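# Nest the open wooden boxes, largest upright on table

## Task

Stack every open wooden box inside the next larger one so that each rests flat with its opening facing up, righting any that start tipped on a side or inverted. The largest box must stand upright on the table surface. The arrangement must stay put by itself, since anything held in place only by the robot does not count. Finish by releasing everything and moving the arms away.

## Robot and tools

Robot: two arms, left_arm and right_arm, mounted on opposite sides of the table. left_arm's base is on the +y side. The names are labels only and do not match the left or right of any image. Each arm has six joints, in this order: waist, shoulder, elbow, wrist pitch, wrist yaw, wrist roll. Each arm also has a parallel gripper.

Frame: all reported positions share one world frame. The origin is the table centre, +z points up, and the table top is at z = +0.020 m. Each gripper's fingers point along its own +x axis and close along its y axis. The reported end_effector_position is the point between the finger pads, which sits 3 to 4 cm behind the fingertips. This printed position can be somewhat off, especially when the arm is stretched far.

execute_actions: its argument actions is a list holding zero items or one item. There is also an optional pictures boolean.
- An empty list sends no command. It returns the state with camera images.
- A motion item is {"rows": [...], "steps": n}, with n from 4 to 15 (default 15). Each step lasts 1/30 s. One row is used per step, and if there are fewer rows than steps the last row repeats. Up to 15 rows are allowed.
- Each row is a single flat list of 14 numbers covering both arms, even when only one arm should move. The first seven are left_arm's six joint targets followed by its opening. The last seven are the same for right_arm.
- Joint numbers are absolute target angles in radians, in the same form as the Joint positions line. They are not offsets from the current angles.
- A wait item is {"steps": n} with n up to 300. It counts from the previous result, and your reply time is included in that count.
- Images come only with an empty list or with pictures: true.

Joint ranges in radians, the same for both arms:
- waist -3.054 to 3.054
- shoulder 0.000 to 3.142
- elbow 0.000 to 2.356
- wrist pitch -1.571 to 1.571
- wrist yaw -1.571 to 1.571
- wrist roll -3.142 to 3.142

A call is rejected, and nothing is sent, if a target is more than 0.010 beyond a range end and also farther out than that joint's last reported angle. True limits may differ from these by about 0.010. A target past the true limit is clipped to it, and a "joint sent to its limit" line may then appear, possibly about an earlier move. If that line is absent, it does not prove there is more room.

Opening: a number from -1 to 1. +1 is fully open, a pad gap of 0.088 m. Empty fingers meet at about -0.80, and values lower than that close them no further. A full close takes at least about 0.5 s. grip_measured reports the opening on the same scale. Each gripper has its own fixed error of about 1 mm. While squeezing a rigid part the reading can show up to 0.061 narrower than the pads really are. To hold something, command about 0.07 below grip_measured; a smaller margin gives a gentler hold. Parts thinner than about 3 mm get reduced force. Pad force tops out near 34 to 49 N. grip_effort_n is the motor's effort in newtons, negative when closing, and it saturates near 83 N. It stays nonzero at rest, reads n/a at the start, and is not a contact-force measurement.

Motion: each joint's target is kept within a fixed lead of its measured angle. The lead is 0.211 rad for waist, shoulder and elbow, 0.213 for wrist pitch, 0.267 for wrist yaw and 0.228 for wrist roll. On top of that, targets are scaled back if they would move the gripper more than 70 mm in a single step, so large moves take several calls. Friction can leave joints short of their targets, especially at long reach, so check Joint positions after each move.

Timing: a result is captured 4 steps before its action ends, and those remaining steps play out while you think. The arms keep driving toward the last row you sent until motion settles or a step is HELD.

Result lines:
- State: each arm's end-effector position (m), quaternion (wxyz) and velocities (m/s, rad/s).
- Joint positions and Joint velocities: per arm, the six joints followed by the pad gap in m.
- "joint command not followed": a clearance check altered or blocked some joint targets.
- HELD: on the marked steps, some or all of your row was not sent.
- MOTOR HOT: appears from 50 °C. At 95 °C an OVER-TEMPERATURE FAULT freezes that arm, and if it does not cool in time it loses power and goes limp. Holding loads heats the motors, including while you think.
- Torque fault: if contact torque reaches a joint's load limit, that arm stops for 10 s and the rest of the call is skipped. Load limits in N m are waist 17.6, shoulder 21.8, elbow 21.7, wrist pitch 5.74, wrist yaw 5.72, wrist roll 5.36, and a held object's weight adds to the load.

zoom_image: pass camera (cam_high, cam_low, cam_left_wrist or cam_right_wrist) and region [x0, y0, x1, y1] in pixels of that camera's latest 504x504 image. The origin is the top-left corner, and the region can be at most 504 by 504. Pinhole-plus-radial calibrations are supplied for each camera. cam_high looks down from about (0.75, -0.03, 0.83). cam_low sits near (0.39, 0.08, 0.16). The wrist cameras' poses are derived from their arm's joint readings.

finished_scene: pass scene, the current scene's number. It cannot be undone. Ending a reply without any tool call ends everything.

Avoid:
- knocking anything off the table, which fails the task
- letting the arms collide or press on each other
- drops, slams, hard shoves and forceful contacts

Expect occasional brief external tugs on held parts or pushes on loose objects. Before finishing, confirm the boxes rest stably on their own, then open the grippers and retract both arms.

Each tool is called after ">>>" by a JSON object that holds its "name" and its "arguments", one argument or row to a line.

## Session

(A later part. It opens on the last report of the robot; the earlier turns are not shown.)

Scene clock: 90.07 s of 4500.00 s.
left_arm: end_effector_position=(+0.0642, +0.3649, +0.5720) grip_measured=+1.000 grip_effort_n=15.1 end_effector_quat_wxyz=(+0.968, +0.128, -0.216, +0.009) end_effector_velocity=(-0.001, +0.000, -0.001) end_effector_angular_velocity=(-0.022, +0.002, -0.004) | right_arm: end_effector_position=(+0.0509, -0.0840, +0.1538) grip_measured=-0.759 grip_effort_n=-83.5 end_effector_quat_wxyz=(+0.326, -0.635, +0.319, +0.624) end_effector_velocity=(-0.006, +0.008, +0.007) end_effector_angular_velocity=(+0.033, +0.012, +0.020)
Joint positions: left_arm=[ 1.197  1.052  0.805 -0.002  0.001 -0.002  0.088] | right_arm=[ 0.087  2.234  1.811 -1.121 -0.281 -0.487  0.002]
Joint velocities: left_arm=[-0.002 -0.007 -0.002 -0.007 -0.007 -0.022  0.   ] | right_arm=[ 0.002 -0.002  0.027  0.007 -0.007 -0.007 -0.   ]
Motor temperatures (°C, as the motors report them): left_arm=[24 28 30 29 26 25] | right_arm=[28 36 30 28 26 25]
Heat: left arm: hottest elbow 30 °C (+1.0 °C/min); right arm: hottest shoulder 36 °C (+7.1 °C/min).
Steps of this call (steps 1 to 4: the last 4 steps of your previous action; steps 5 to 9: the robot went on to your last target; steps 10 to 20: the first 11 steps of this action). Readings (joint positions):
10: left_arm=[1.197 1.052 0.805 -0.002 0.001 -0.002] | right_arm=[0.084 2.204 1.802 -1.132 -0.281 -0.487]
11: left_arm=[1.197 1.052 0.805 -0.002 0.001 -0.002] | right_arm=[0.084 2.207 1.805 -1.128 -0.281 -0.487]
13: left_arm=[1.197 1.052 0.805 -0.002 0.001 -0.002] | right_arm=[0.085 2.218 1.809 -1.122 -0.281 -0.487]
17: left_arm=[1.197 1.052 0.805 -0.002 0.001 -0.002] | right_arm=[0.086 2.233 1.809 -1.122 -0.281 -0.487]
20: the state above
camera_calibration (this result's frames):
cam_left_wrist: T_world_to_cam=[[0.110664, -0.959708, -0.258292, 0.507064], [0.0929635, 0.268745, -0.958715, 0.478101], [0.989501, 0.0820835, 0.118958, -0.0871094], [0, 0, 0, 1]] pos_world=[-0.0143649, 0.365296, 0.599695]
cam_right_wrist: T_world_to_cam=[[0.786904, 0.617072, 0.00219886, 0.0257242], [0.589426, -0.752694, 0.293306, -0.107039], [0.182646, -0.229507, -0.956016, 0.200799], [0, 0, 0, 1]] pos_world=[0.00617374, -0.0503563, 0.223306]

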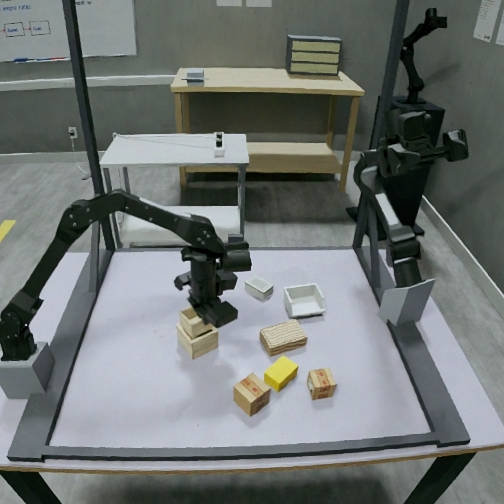

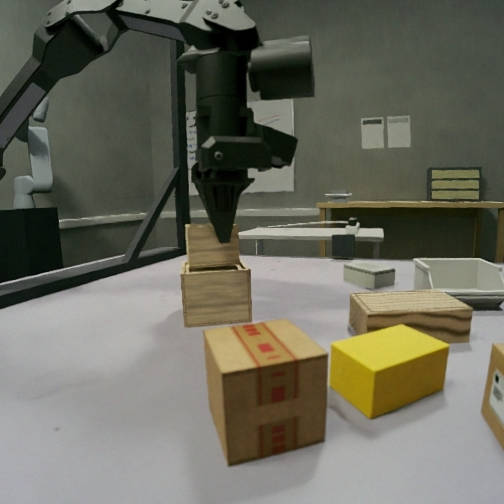

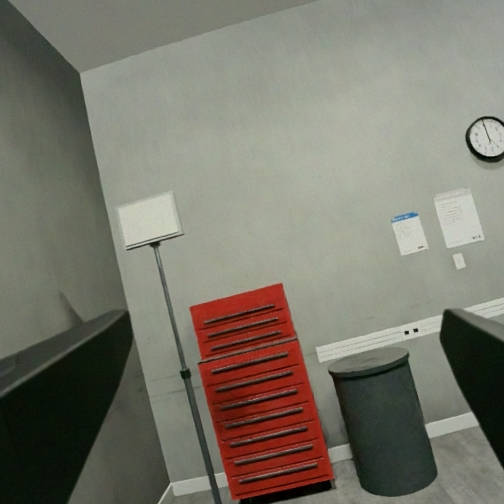

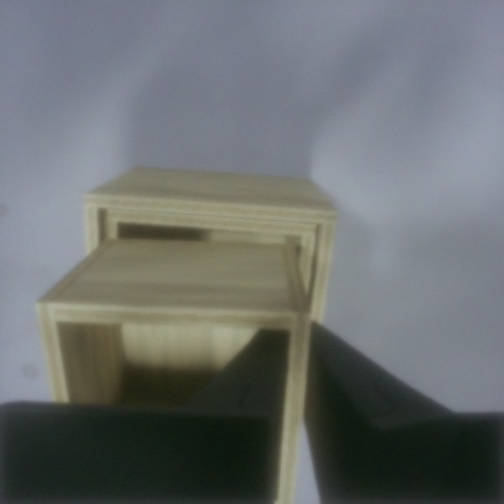

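>>> {"name": "execute_actions", "arguments": {
  "actions": [
    {"rows":[[1.2,1.0,0.8,0,0,0,1,0.088,2.256,1.835,-1.128,-0.286,-0.425,-0.9]],"steps":15}
  ],
  "pictures": true
}}

>>> {"name": "zoom_image", "arguments": {
  "camera": "cam_right_wrist",
  "region": [60,160,360,330]
}}

>>> {"name": "zoom_image", "arguments": {
  "camera": "cam_high",
  "region": [150,280,250,380]
}}

Scene clock: 90.70 s of 4500.00 s.
left_arm: end_effector_position=(+0.0642, +0.3649, +0.5720) grip_measured=+1.000 grip_effort_n=15.1 end_effector_quat_wxyz=(+0.968, +0.128, -0.216, +0.009) end_effector_velocity=(+0.002, -0.001, -0.002) end_effector_angular_velocity=(-0.016, +0.006, -0.017) | right_arm: end_effector_position=(+0.0505, -0.0820, +0.1542) grip_measured=-0.759 grip_effort_n=-83.5 end_effector_quat_wxyz=(+0.345, -0.625, +0.336, +0.615) end_effector_velocity=(-0.002, +0.002, -0.001) end_effector_angular_velocity=(+0.006, +0.008, -0.017)
Joint positions: left_arm=[ 1.197  1.052  0.805 -0.002  0.001 -0.002  0.088] | right_arm=[ 0.087  2.241  1.824 -1.125 -0.281 -0.43   0.002]
Joint velocities: left_arm=[-0.002  0.002 -0.007  0.007  0.007 -0.022  0.   ] | right_arm=[ 0.002  0.002  0.002  0.007 -0.007  0.022 -0.   ]
Motor temperatures (°C, as the motors report them): left_arm=[24 28 30 29 26 25] | right_arm=[28 36 30 28 26 25]
Heat: left arm: hottest elbow 30 °C (+1.0 °C/min); right arm: hottest shoulder 36 °C (+7.0 °C/min).
Steps of this call (steps 1 to 4: the last 4 steps of your previous action; steps 5 to 8: the robot went on to your last target; steps 9 to 19: the first 11 steps of this action). Readings (joint positions):
9: left_arm=[1.197 1.052 0.805 -0.002 0.001 -0.002] | right_arm=[0.087 2.234 1.815 -1.120 -0.281 -0.478]
10: left_arm=[1.197 1.052 0.805 -0.002 0.001 -0.002] | right_arm=[0.087 2.236 1.818 -1.120 -0.281 -0.464]
12: left_arm=[1.197 1.052 0.805 -0.002 0.001 -0.002] | right_arm=[0.087 2.238 1.821 -1.121 -0.281 -0.447]
16: left_arm=[1.197 1.052 0.805 -0.002 0.001 -0.002] | right_arm=[0.087 2.240 1.823 -1.124 -0.281 -0.433]
19: the state above
camera_calibration (this result's frames):
cam_left_wrist: T_world_to_cam=[[0.110664, -0.959708, -0.258292, 0.507064], [0.0929635, 0.268745, -0.958715, 0.478101], [0.989501, 0.0820835, 0.118958, -0.0871094], [0, 0, 0, 1]] pos_world=[-0.0143649, 0.365296, 0.599695]
cam_right_wrist: T_world_to_cam=[[0.820798, 0.571207, 0.00352641, 0.0191264], [0.545672, -0.785901, 0.290865, -0.105549], [0.168916, -0.236817, -0.956758, 0.201918], [0, 0, 0, 1]] pos_world=[0.00778895, -0.0460583, 0.223819]

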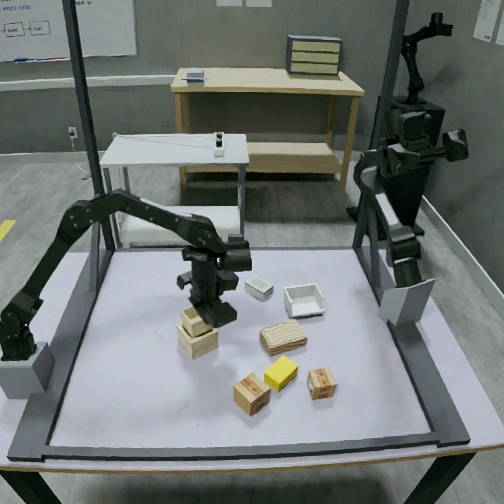

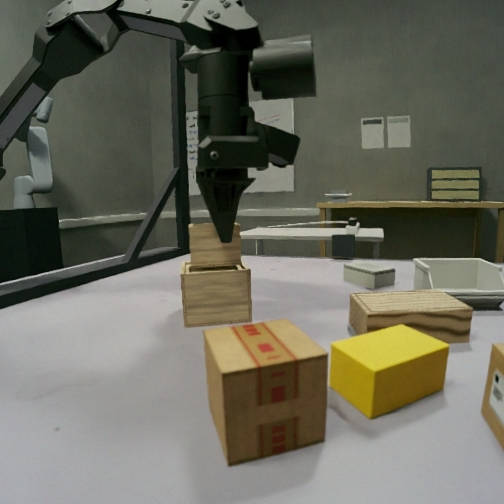

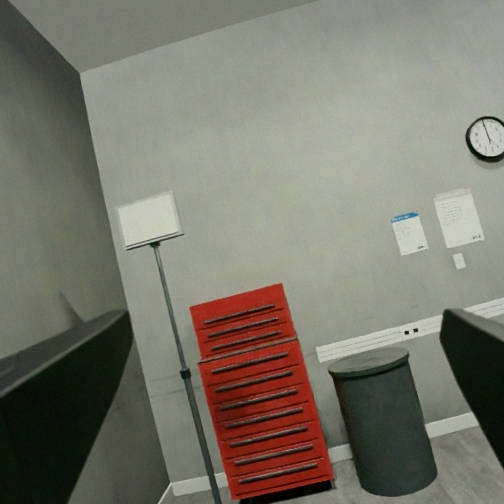

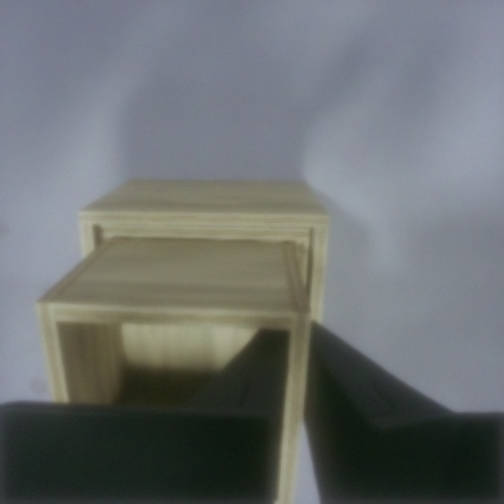

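Region (60, 160, 360, 330) of cam_right_wrist's 504x504 image, scaled by 1.680, with more detail than that image has; it fills the top 286 rows of this view, and the rest is white.

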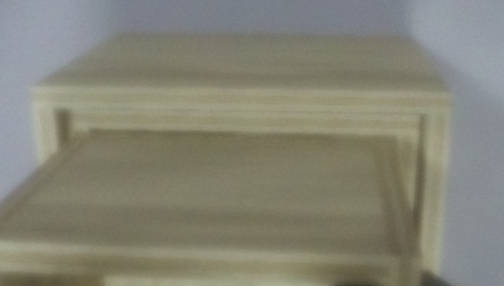

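Region (150, 280, 250, 380) of cam_high's 504x504 image, scaled by 5.040, with more detail than that image has.

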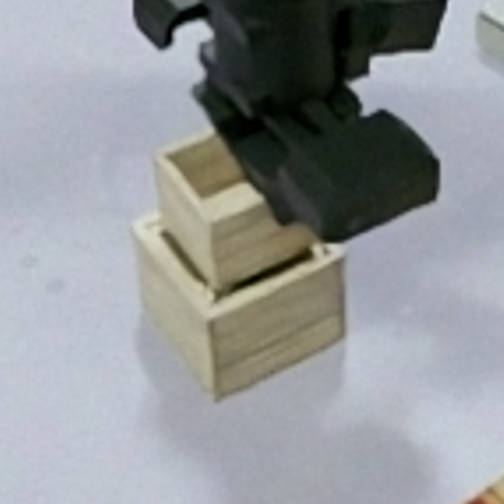

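>>> {"name": "execute_actions", "arguments": {
  "actions": [
    {"rows":[[1.2,1.0,0.8,0,0,0,1,0.094,2.266,1.805,-1.097,-0.286,-0.425,-0.9]],"steps":15}
  ],
  "pictures": true
}}

>>> {"name": "zoom_image", "arguments": {
  "camera": "cam_low",
  "region": [150,200,290,340]
}}

Scene clock: 91.27 s of 4500.00 s.
left_arm: end_effector_position=(+0.0642, +0.3649, +0.5720) grip_measured=+1.000 grip_effort_n=15.1 end_effector_quat_wxyz=(+0.968, +0.128, -0.216, +0.009) end_effector_velocity=(-0.003, -0.000, +0.002) end_effector_angular_velocity=(-0.021, -0.012, -0.008) | right_arm: end_effector_position=(+0.0502, -0.0791, +0.1482) grip_measured=-0.759 grip_effort_n=-83.5 end_effector_quat_wxyz=(+0.345, -0.624, +0.333, +0.617) end_effector_velocity=(+0.001, -0.001, -0.002) end_effector_angular_velocity=(-0.003, +0.007, -0.010)
Joint positions: left_arm=[ 1.197  1.052  0.805 -0.002  0.001 -0.002  0.088] | right_arm=[ 0.09   2.251  1.818 -1.101 -0.281 -0.427  0.002]
Joint velocities: left_arm=[-0.002 -0.007 -0.002  0.007 -0.007 -0.022  0.   ] | right_arm=[-0.002 -0.002 -0.012  0.007 -0.007  0.007 -0.   ]
Motor temperatures (°C, as the motors report them): left_arm=[24 28 30 29 26 25] | right_arm=[28 36 31 28 26 25]
Heat: left arm: hottest elbow 30 °C (+1.0 °C/min); right arm: hottest shoulder 36 °C (+7.1 °C/min).
Steps of this call (steps 1 to 4: the last 4 steps of your previous action; steps 5 to 6: the robot went on to your last target; steps 7 to 17: the first 11 steps of this action). Readings (joint positions):
7: left_arm=[1.197 1.052 0.805 -0.002 0.001 -0.002] | right_arm=[0.087 2.242 1.824 -1.125 -0.281 -0.428]
8: left_arm=[1.197 1.052 0.805 -0.002 0.001 -0.002] | right_arm=[0.087 2.243 1.824 -1.120 -0.281 -0.428]
10: left_arm=[1.197 1.052 0.805 -0.002 0.001 -0.002] | right_arm=[0.088 2.246 1.824 -1.108 -0.281 -0.427]
14: left_arm=[1.197 1.052 0.805 -0.002 0.001 -0.002] | right_arm=[0.090 2.250 1.820 -1.103 -0.281 -0.427]
17: the state above
camera_calibration (this result's frames):
cam_left_wrist: T_world_to_cam=[[0.110664, -0.959708, -0.258292, 0.507064], [0.0929635, 0.268745, -0.958715, 0.478101], [0.989501, 0.0820835, 0.118958, -0.0871094], [0, 0, 0, 1]] pos_world=[-0.0143649, 0.365296, 0.599695]
cam_right_wrist: T_world_to_cam=[[0.818673, 0.574225, 0.00640462, 0.0176795], [0.54889, -0.785734, 0.285204, -0.100733], [0.168804, -0.229974, -0.958445, 0.197601], [0, 0, 0, 1]] pos_world=[0.00746173, -0.0438583, 0.218006]

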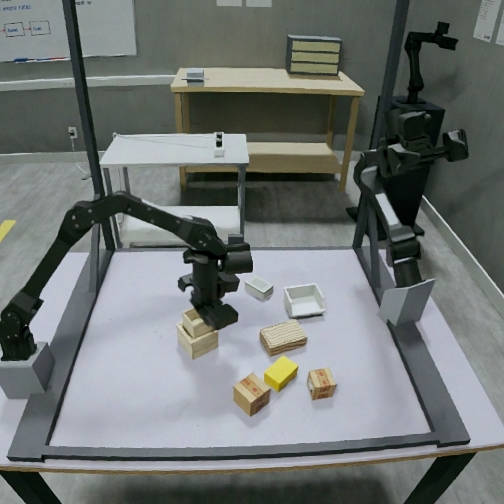

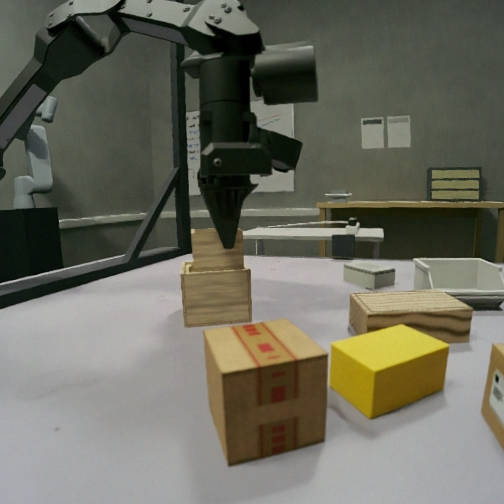

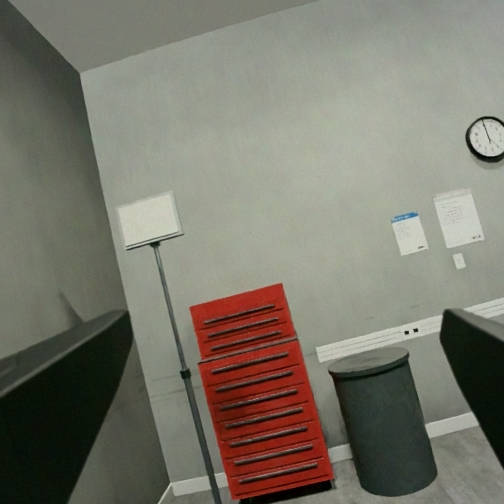

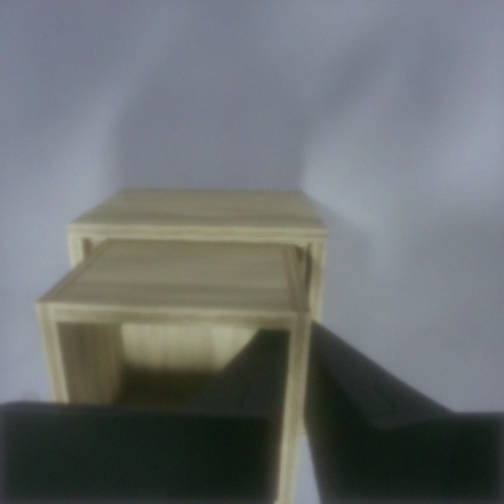

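Region (150, 200, 290, 340) of cam_low's 504x504 image, scaled by 3.600, with more detail than that image has.

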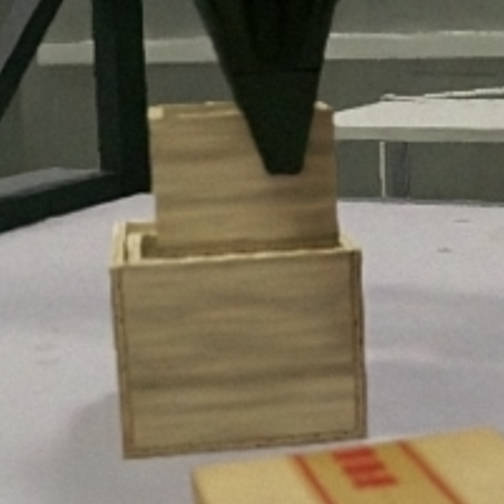

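>>> {"name": "execute_actions", "arguments": {
  "actions": [
    {"rows":[[1.2,1.0,0.8,0,0,0,1,0.092,2.235,1.785,-1.1,-0.286,-0.425,-0.9]],"steps":15}
  ],
  "pictures": true
}}

>>> {"name": "zoom_image", "arguments": {
  "camera": "cam_low",
  "region": [150,200,290,340]
}}

>>> {"name": "zoom_image", "arguments": {
  "camera": "cam_right_wrist",
  "region": [60,160,360,330]
}}

Scene clock: 91.87 s of 4500.00 s.
left_arm: end_effector_position=(+0.0642, +0.3649, +0.5720) grip_measured=+1.000 grip_effort_n=15.1 end_effector_quat_wxyz=(+0.968, +0.128, -0.216, +0.009) end_effector_velocity=(+0.001, -0.001, -0.002) end_effector_angular_velocity=(-0.003, +0.010, -0.010) | right_arm: end_effector_position=(+0.0512, -0.0828, +0.1463) grip_measured=-0.759 grip_effort_n=-83.5 end_effector_quat_wxyz=(+0.343, -0.624, +0.337, +0.615) end_effector_velocity=(-0.000, +0.000, +0.001) end_effector_angular_velocity=(+0.006, +0.008, +0.022)
Joint positions: left_arm=[ 1.197  1.052  0.805 -0.002  0.001 -0.002  0.088] | right_arm=[ 0.09   2.245  1.8   -1.098 -0.284 -0.427  0.002]
Joint velocities: left_arm=[-0.002 -0.002 -0.002 -0.007  0.007 -0.007  0.   ] | right_arm=[-0.002 -0.007 -0.007  0.007 -0.007 -0.022 -0.   ]
Motor temperatures (°C, as the motors report them): left_arm=[24 28 30 29 26 25] | right_arm=[28 36 30 28 26 25]
Heat: left arm: hottest elbow 30 °C (+1.0 °C/min); right arm: hottest shoulder 36 °C (+7.0 °C/min).
Steps of this call (steps 1 to 4: the last 4 steps of your previous action; steps 5 to 7: the robot went on to your last target; steps 8 to 18: the first 11 steps of this action). Readings (joint positions):
8: left_arm=[1.197 1.052 0.805 -0.002 0.001 -0.002] | right_arm=[0.090 2.251 1.816 -1.098 -0.281 -0.427]
9: left_arm=[1.197 1.052 0.805 -0.002 0.001 -0.002] | right_arm=[0.090 2.251 1.812 -1.098 -0.281 -0.427]
11: left_arm=[1.197 1.052 0.805 -0.002 0.001 -0.002] | right_arm=[0.090 2.250 1.806 -1.098 -0.283 -0.427]
15: left_arm=[1.197 1.052 0.805 -0.002 0.001 -0.002] | right_arm=[0.090 2.247 1.802 -1.098 -0.284 -0.427]
18: the state above
camera_calibration (this result's frames):
cam_left_wrist: T_world_to_cam=[[0.110664, -0.959708, -0.258292, 0.507064], [0.0929635, 0.268745, -0.958715, 0.478101], [0.989501, 0.0820835, 0.118958, -0.0871094], [0, 0, 0, 1]] pos_world=[-0.0143649, 0.365296, 0.599695]
cam_right_wrist: T_world_to_cam=[[0.820646, 0.571436, 0.00046646, 0.0195704], [0.546492, -0.785061, 0.291593, -0.104352], [0.166993, -0.23904, -0.956542, 0.193845], [0, 0, 0, 1]] pos_world=[0.0085964, -0.0467692, 0.21584]

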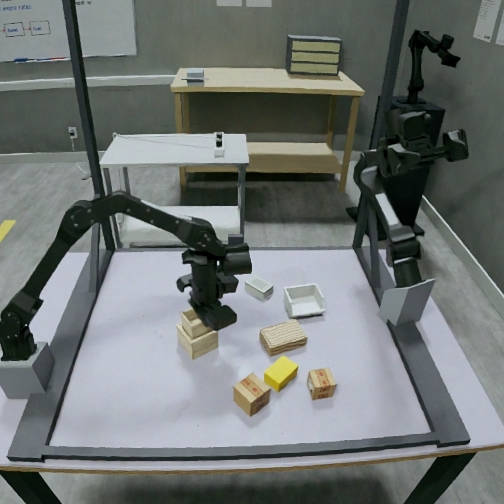

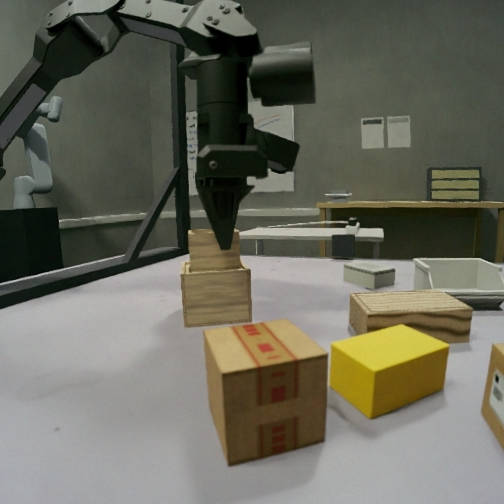

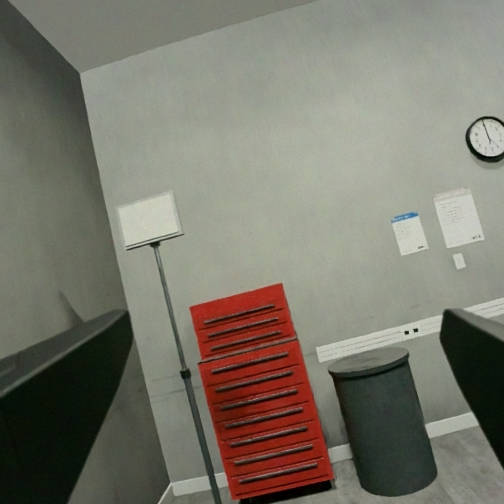

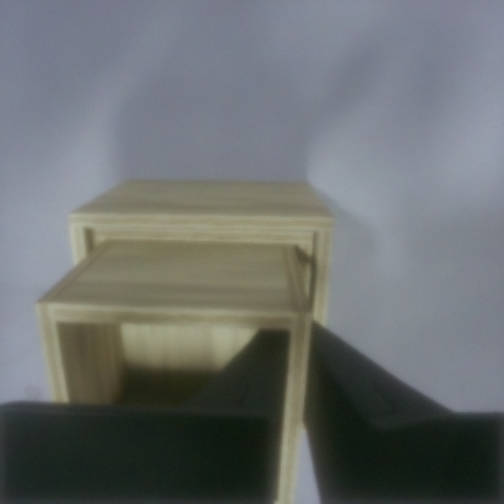

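Region (150, 200, 290, 340) of cam_low's 504x504 image, scaled by 3.600, with more detail than that image has.

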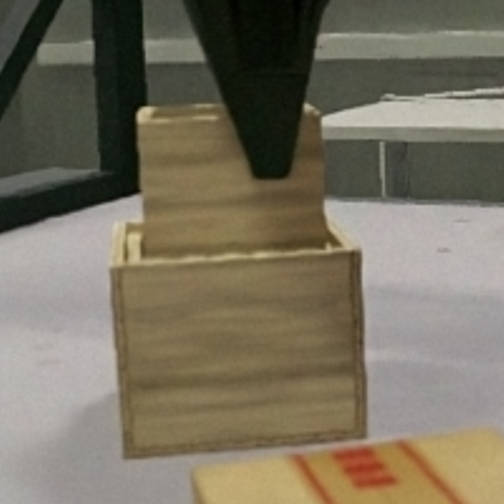

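Region (60, 160, 360, 330) of cam_right_wrist's 504x504 image, scaled by 1.680, with more detail than that image has; it fills the top 286 rows of this view, and the rest is white.

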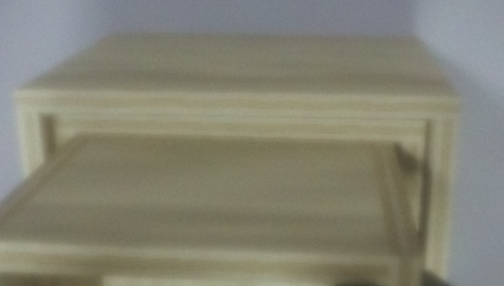

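>>> {"name": "execute_actions", "arguments": {
  "actions": [
    {"rows":[[1.2,1.0,0.8,0,0,0,1,0.099,2.268,1.768,-1.078,-0.286,-0.422,-0.9]],"steps":15}
  ],
  "pictures": true
}}

>>> {"name": "zoom_image", "arguments": {
  "camera": "cam_low",
  "region": [150,200,290,340]
}}

Scene clock: 95.13 s of 4500.00 s.
left_arm: end_effector_position=(+0.0642, +0.3649, +0.5720) grip_measured=+1.000 grip_effort_n=15.6 end_effector_quat_wxyz=(+0.968, +0.128, -0.216, +0.009) end_effector_velocity=(-0.001, -0.002, +0.000) end_effector_angular_velocity=(+0.012, -0.005, -0.007) | right_arm: end_effector_position=(+0.0516, -0.0855, +0.1378) grip_measured=-0.759 grip_effort_n=-83.5 end_effector_quat_wxyz=(+0.340, -0.627, +0.341, +0.613) end_effector_velocity=(+0.002, -0.018, -0.018) end_effector_angular_velocity=(-0.090, -0.006, -0.022)
Joint positions: left_arm=[ 1.197  1.052  0.805 -0.002  0.001 -0.002  0.088] | right_arm=[ 0.095  2.253  1.78  -1.081 -0.285 -0.424  0.002]
Joint velocities: left_arm=[-0.002 -0.002 -0.002  0.007  0.007  0.007  0.   ] | right_arm=[ 0.012  0.027 -0.027 -0.037 -0.007  0.007 -0.   ]
Motor temperatures (°C, as the motors report them): left_arm=[24 28 30 29 26 25] | right_arm=[28 37 30 28 26 25]
Heat: left arm: hottest elbow 30 °C (+1.0 °C/min); right arm: hottest shoulder 37 °C (+8.1 °C/min).
Steps of this call (steps 1 to 4: the last 4 steps of your previous action; steps 5 to 15: the robot went on to your last target; steps 16 to 87: nothing new was sent; steps 88 to 98: the first 11 steps of this action). Readings (joint positions):
88: left_arm=[1.197 1.052 0.805 -0.002 0.001 -0.002] | right_arm=[0.090 2.245 1.797 -1.096 -0.284 -0.427]
89: left_arm=[1.197 1.052 0.805 -0.002 0.001 -0.002] | right_arm=[0.090 2.245 1.794 -1.094 -0.284 -0.426]
91: left_arm=[1.197 1.052 0.805 -0.002 0.001 -0.002] | right_arm=[0.090 2.245 1.791 -1.090 -0.284 -0.426]
95: left_arm=[1.197 1.052 0.805 -0.002 0.001 -0.002] | right_arm=[0.092 2.248 1.785 -1.081 -0.285 -0.425]
98: the state above
camera_calibration (this result's frames):
cam_left_wrist: T_world_to_cam=[[0.110664, -0.959708, -0.258292, 0.507064], [0.0929635, 0.268745, -0.958715, 0.478101], [0.989501, 0.0820835, 0.118958, -0.0871094], [0, 0, 0, 1]] pos_world=[-0.0143649, 0.365296, 0.599695]
cam_right_wrist: T_world_to_cam=[[0.821128, 0.570715, -0.00576237, 0.0214929], [0.545586, -0.781929, 0.301535, -0.105259], [0.167585, -0.250743, -0.953438, 0.183558], [0, 0, 0, 1]] pos_world=[0.00901812, -0.0485458, 0.206874]

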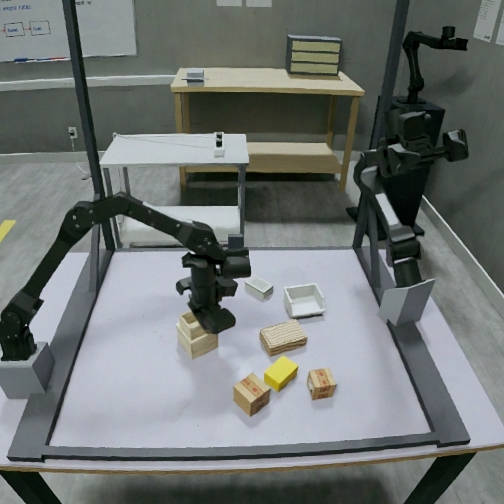

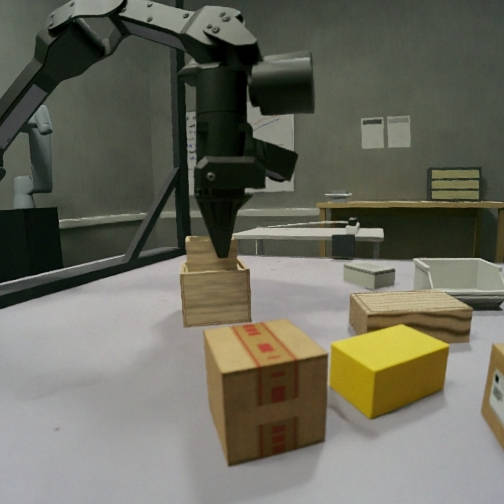

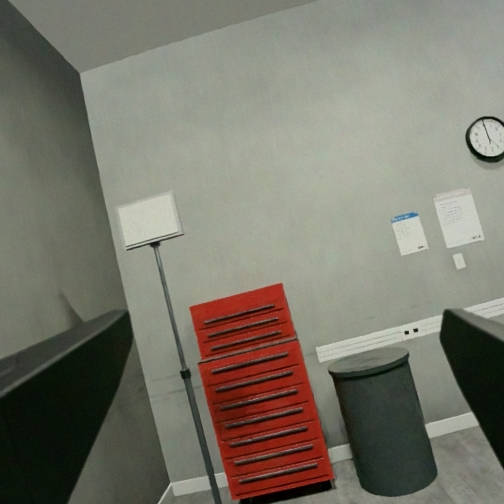

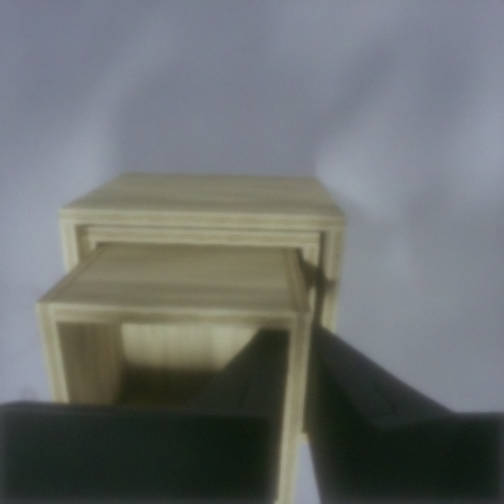

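Region (150, 200, 290, 340) of cam_low's 504x504 image, scaled by 3.600, with more detail than that image has.

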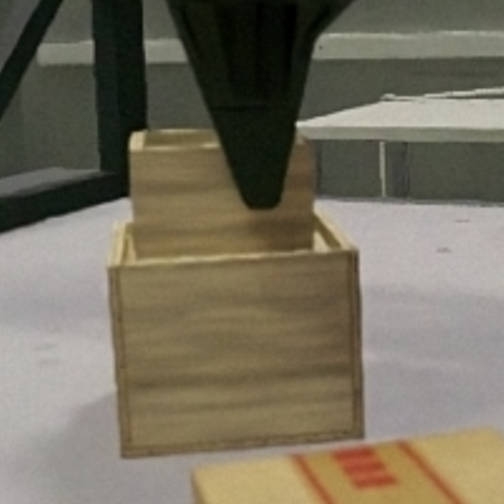

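Going in. Continue a bit with less elbow lead, then release.

>>> {"name": "execute_actions", "arguments": {
  "actions": [
    {"rows":[[1.2,1.0,0.8,0,0,0,1,0.104,2.285,1.762,-1.055,-0.286,-0.42,-0.9]],"steps":15}
  ]
}}

>>> {"name": "execute_actions", "arguments": {
  "actions": [
    {"rows":[[1.2,1.0,0.8,0,0,0,1,0.102,2.278,1.765,-1.06,-0.286,-0.42,-0.3]],"steps":15}
  ]
}}

>>> {"name": "execute_actions", "arguments": {
  "actions": [
    {"rows":[[1.2,1.0,0.8,0,0,0,1,0.075,2.2,1.81,-1.16,-0.286,-0.44,-0.3]],"steps":15}
  ],
  "pictures": true
}}

Scene clock: 95.87 s of 4500.00 s.
left_arm: end_effector_position=(+0.0642, +0.3649, +0.5720) grip_measured=+1.000 grip_effort_n=15.1 end_effector_quat_wxyz=(+0.968, +0.128, -0.216, +0.009) end_effector_velocity=(-0.000, +0.003, -0.003) end_effector_angular_velocity=(-0.016, +0.012, +0.018) | right_arm: end_effector_position=(+0.0519, -0.0843, +0.1285) grip_measured=-0.759 grip_effort_n=-83.5 end_effector_quat_wxyz=(+0.338, -0.628, +0.341, +0.613) end_effector_velocity=(-0.001, -0.002, +0.003) end_effector_angular_velocity=(-0.003, +0.007, +0.004)
Joint positions: left_arm=[ 1.197  1.052  0.805 -0.002  0.001 -0.002  0.088] | right_arm=[ 0.101  2.271  1.773 -1.058 -0.285 -0.422  0.002]
Joint velocities: left_arm=[-0.002 -0.007 -0.002 -0.022 -0.022 -0.007  0.   ] | right_arm=[-0.002 -0.007 -0.002 -0.007 -0.007 -0.007 -0.   ]
Motor temperatures (°C, as the motors report them): left_arm=[24 28 30 29 26 25] | right_arm=[28 37 30 28 26 25]
Heat: left arm: hottest elbow 30 °C (+1.0 °C/min); right arm: hottest shoulder 37 °C (+8.0 °C/min).
Steps of this call (steps 1 to 4: the last 4 steps of your previous action; steps 5 to 11: the robot went on to your last target; steps 12 to 22: the first 11 steps of this action). Readings (joint positions):
12: left_arm=[1.197 1.052 0.805 -0.002 0.001 -0.002] | right_arm=[0.096 2.255 1.779 -1.078 -0.285 -0.424]
13: left_arm=[1.197 1.052 0.805 -0.002 0.001 -0.002] | right_arm=[0.097 2.257 1.778 -1.072 -0.285 -0.423]
15: left_arm=[1.197 1.052 0.805 -0.002 0.001 -0.002] | right_arm=[0.098 2.262 1.778 -1.064 -0.285 -0.423]
19: left_arm=[1.197 1.052 0.805 -0.002 0.001 -0.002] | right_arm=[0.100 2.270 1.774 -1.060 -0.285 -0.422]
22: the state above

Scene clock: 96.37 s of 4500.00 s.
left_arm: end_effector_position=(+0.0642, +0.3649, +0.5720) grip_measured=+1.000 grip_effort_n=15.6 end_effector_quat_wxyz=(+0.968, +0.128, -0.216, +0.009) end_effector_velocity=(+0.001, -0.001, -0.002) end_effector_angular_velocity=(-0.003, +0.010, -0.010) | right_arm: end_effector_position=(+0.0518, -0.0840, +0.1285) grip_measured=-0.330 grip_effort_n=18.4 end_effector_quat_wxyz=(+0.338, -0.628, +0.340, +0.613) end_effector_velocity=(+0.003, -0.005, +0.001) end_effector_angular_velocity=(-0.019, -0.010, -0.016)
Joint positions: left_arm=[ 1.197  1.052  0.805 -0.002  0.001 -0.002  0.088] | right_arm=[ 0.101  2.271  1.773 -1.057 -0.285 -0.422  0.023]
Joint velocities: left_arm=[-0.002 -0.002 -0.002 -0.007  0.007 -0.007  0.   ] | right_arm=[-0.002 -0.002 -0.002 -0.022  0.007  0.007  0.011]
Motor temperatures (°C, as the motors report them): left_arm=[24 28 30 29 26 25] | right_arm=[28 37 30 28 26 25]
Heat: left arm: hottest elbow 30 °C (+1.0 °C/min); right arm: hottest shoulder 37 °C (+8.1 °C/min).
Steps of this call (steps 1 to 4: the last 4 steps of your previous action; steps 5 to 15: the first 11 steps of this action). Readings (joint positions):
5: left_arm=[1.197 1.052 0.805 -0.002 0.001 -0.002] | right_arm=[0.101 2.271 1.773 -1.057 -0.285 -0.422]
6: left_arm=[1.197 1.052 0.805 -0.002 0.001 -0.002] | right_arm=[0.101 2.271 1.773 -1.057 -0.285 -0.422]
8: left_arm=[1.197 1.052 0.805 -0.002 0.001 -0.002] | right_arm=[0.101 2.271 1.773 -1.057 -0.285 -0.422]
12: left_arm=[1.197 1.052 0.805 -0.002 0.001 -0.002] | right_arm=[0.101 2.271 1.773 -1.057 -0.285 -0.422]
15: the state above

Scene clock: 96.87 s of 4500.00 s.
left_arm: end_effector_position=(+0.0642, +0.3649, +0.5720) grip_measured=+1.000 grip_effort_n=15.1 end_effector_quat_wxyz=(+0.968, +0.128, -0.216, +0.009) end_effector_velocity=(+0.003, +0.001, -0.006) end_effector_angular_velocity=(-0.020, +0.028, -0.007) | right_arm: end_effector_position=(+0.0531, -0.0900, +0.1656) grip_measured=-0.303 grip_effort_n=18.8 end_effector_quat_wxyz=(+0.345, -0.624, +0.341, +0.613) end_effector_velocity=(-0.000, -0.008, +0.005) end_effector_angular_velocity=(-0.026, +0.004, +0.012)
Joint positions: left_arm=[ 1.197  1.052  0.805 -0.002  0.001 -0.002  0.088] | right_arm=[ 0.074  2.204  1.805 -1.153 -0.285 -0.437  0.024]
Joint velocities: left_arm=[ 0.002  0.002 -0.002 -0.022  0.007 -0.022  0.   ] | right_arm=[-0.002 -0.012 -0.002 -0.037 -0.007 -0.022 -0.   ]
Motor temperatures (°C, as the motors report them): left_arm=[24 28 30 29 26 25] | right_arm=[28 37 30 28 26 25]
Heat: left arm: hottest elbow 30 °C (+1.0 °C/min); right arm: hottest shoulder 37 °C (+8.0 °C/min).
Steps of this call (steps 1 to 4: the last 4 steps of your previous action; steps 5 to 15: the first 11 steps of this action). Readings (joint positions):
5: left_arm=[1.197 1.052 0.805 -0.002 0.001 -0.002] | right_arm=[0.100 2.268 1.775 -1.066 -0.285 -0.423]
6: left_arm=[1.197 1.052 0.805 -0.002 0.001 -0.002] | right_arm=[0.098 2.263 1.777 -1.093 -0.285 -0.426]
8: left_arm=[1.197 1.052 0.805 -0.002 0.001 -0.002] | right_arm=[0.090 2.245 1.779 -1.128 -0.285 -0.431]
12: left_arm=[1.197 1.052 0.805 -0.002 0.001 -0.002] | right_arm=[0.076 2.213 1.799 -1.146 -0.285 -0.435]
15: the state above
camera_calibration (this result's frames):
cam_left_wrist: T_world_to_cam=[[0.110664, -0.959708, -0.258292, 0.507064], [0.0929635, 0.268745, -0.958715, 0.478101], [0.989501, 0.0820835, 0.118958, -0.0871094], [0, 0, 0, 1]] pos_world=[-0.0143649, 0.365296, 0.599695]
cam_right_wrist: T_world_to_cam=[[0.825037, 0.565075, -0.00182664, 0.0216115], [0.540361, -0.788, 0.29507, -0.117196], [0.165298, -0.244431, -0.955474, 0.209705], [0, 0, 0, 1]] pos_world=[0.0108344, -0.0533045, 0.234988]

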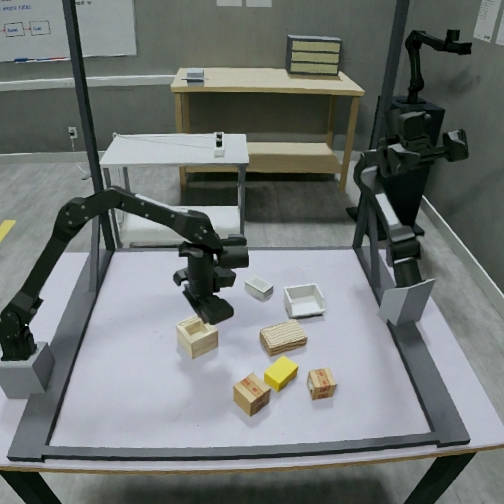

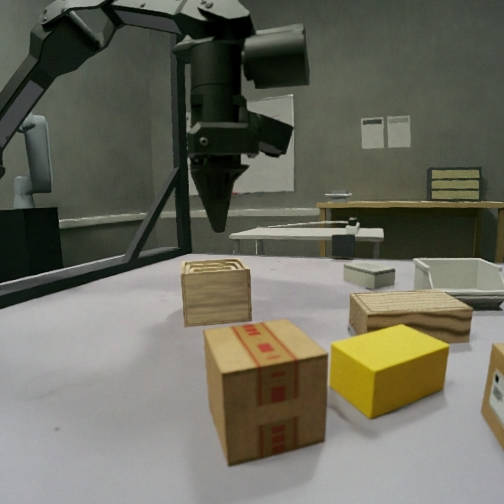

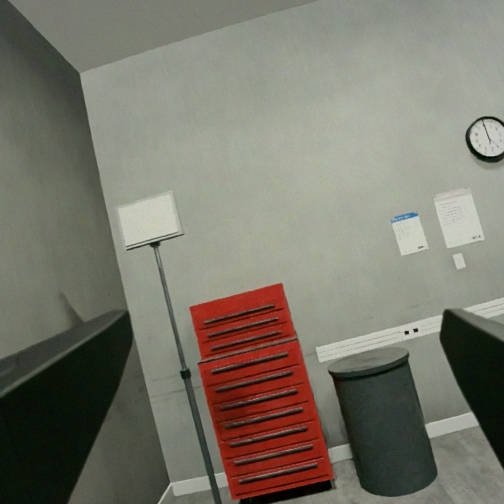

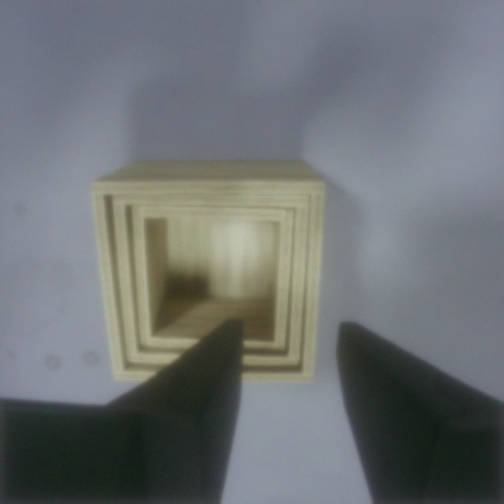

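Nested.

>>> {"name": "finished_scene", "arguments": {
  "scene": 1
}}

The scene is finished: the task was done.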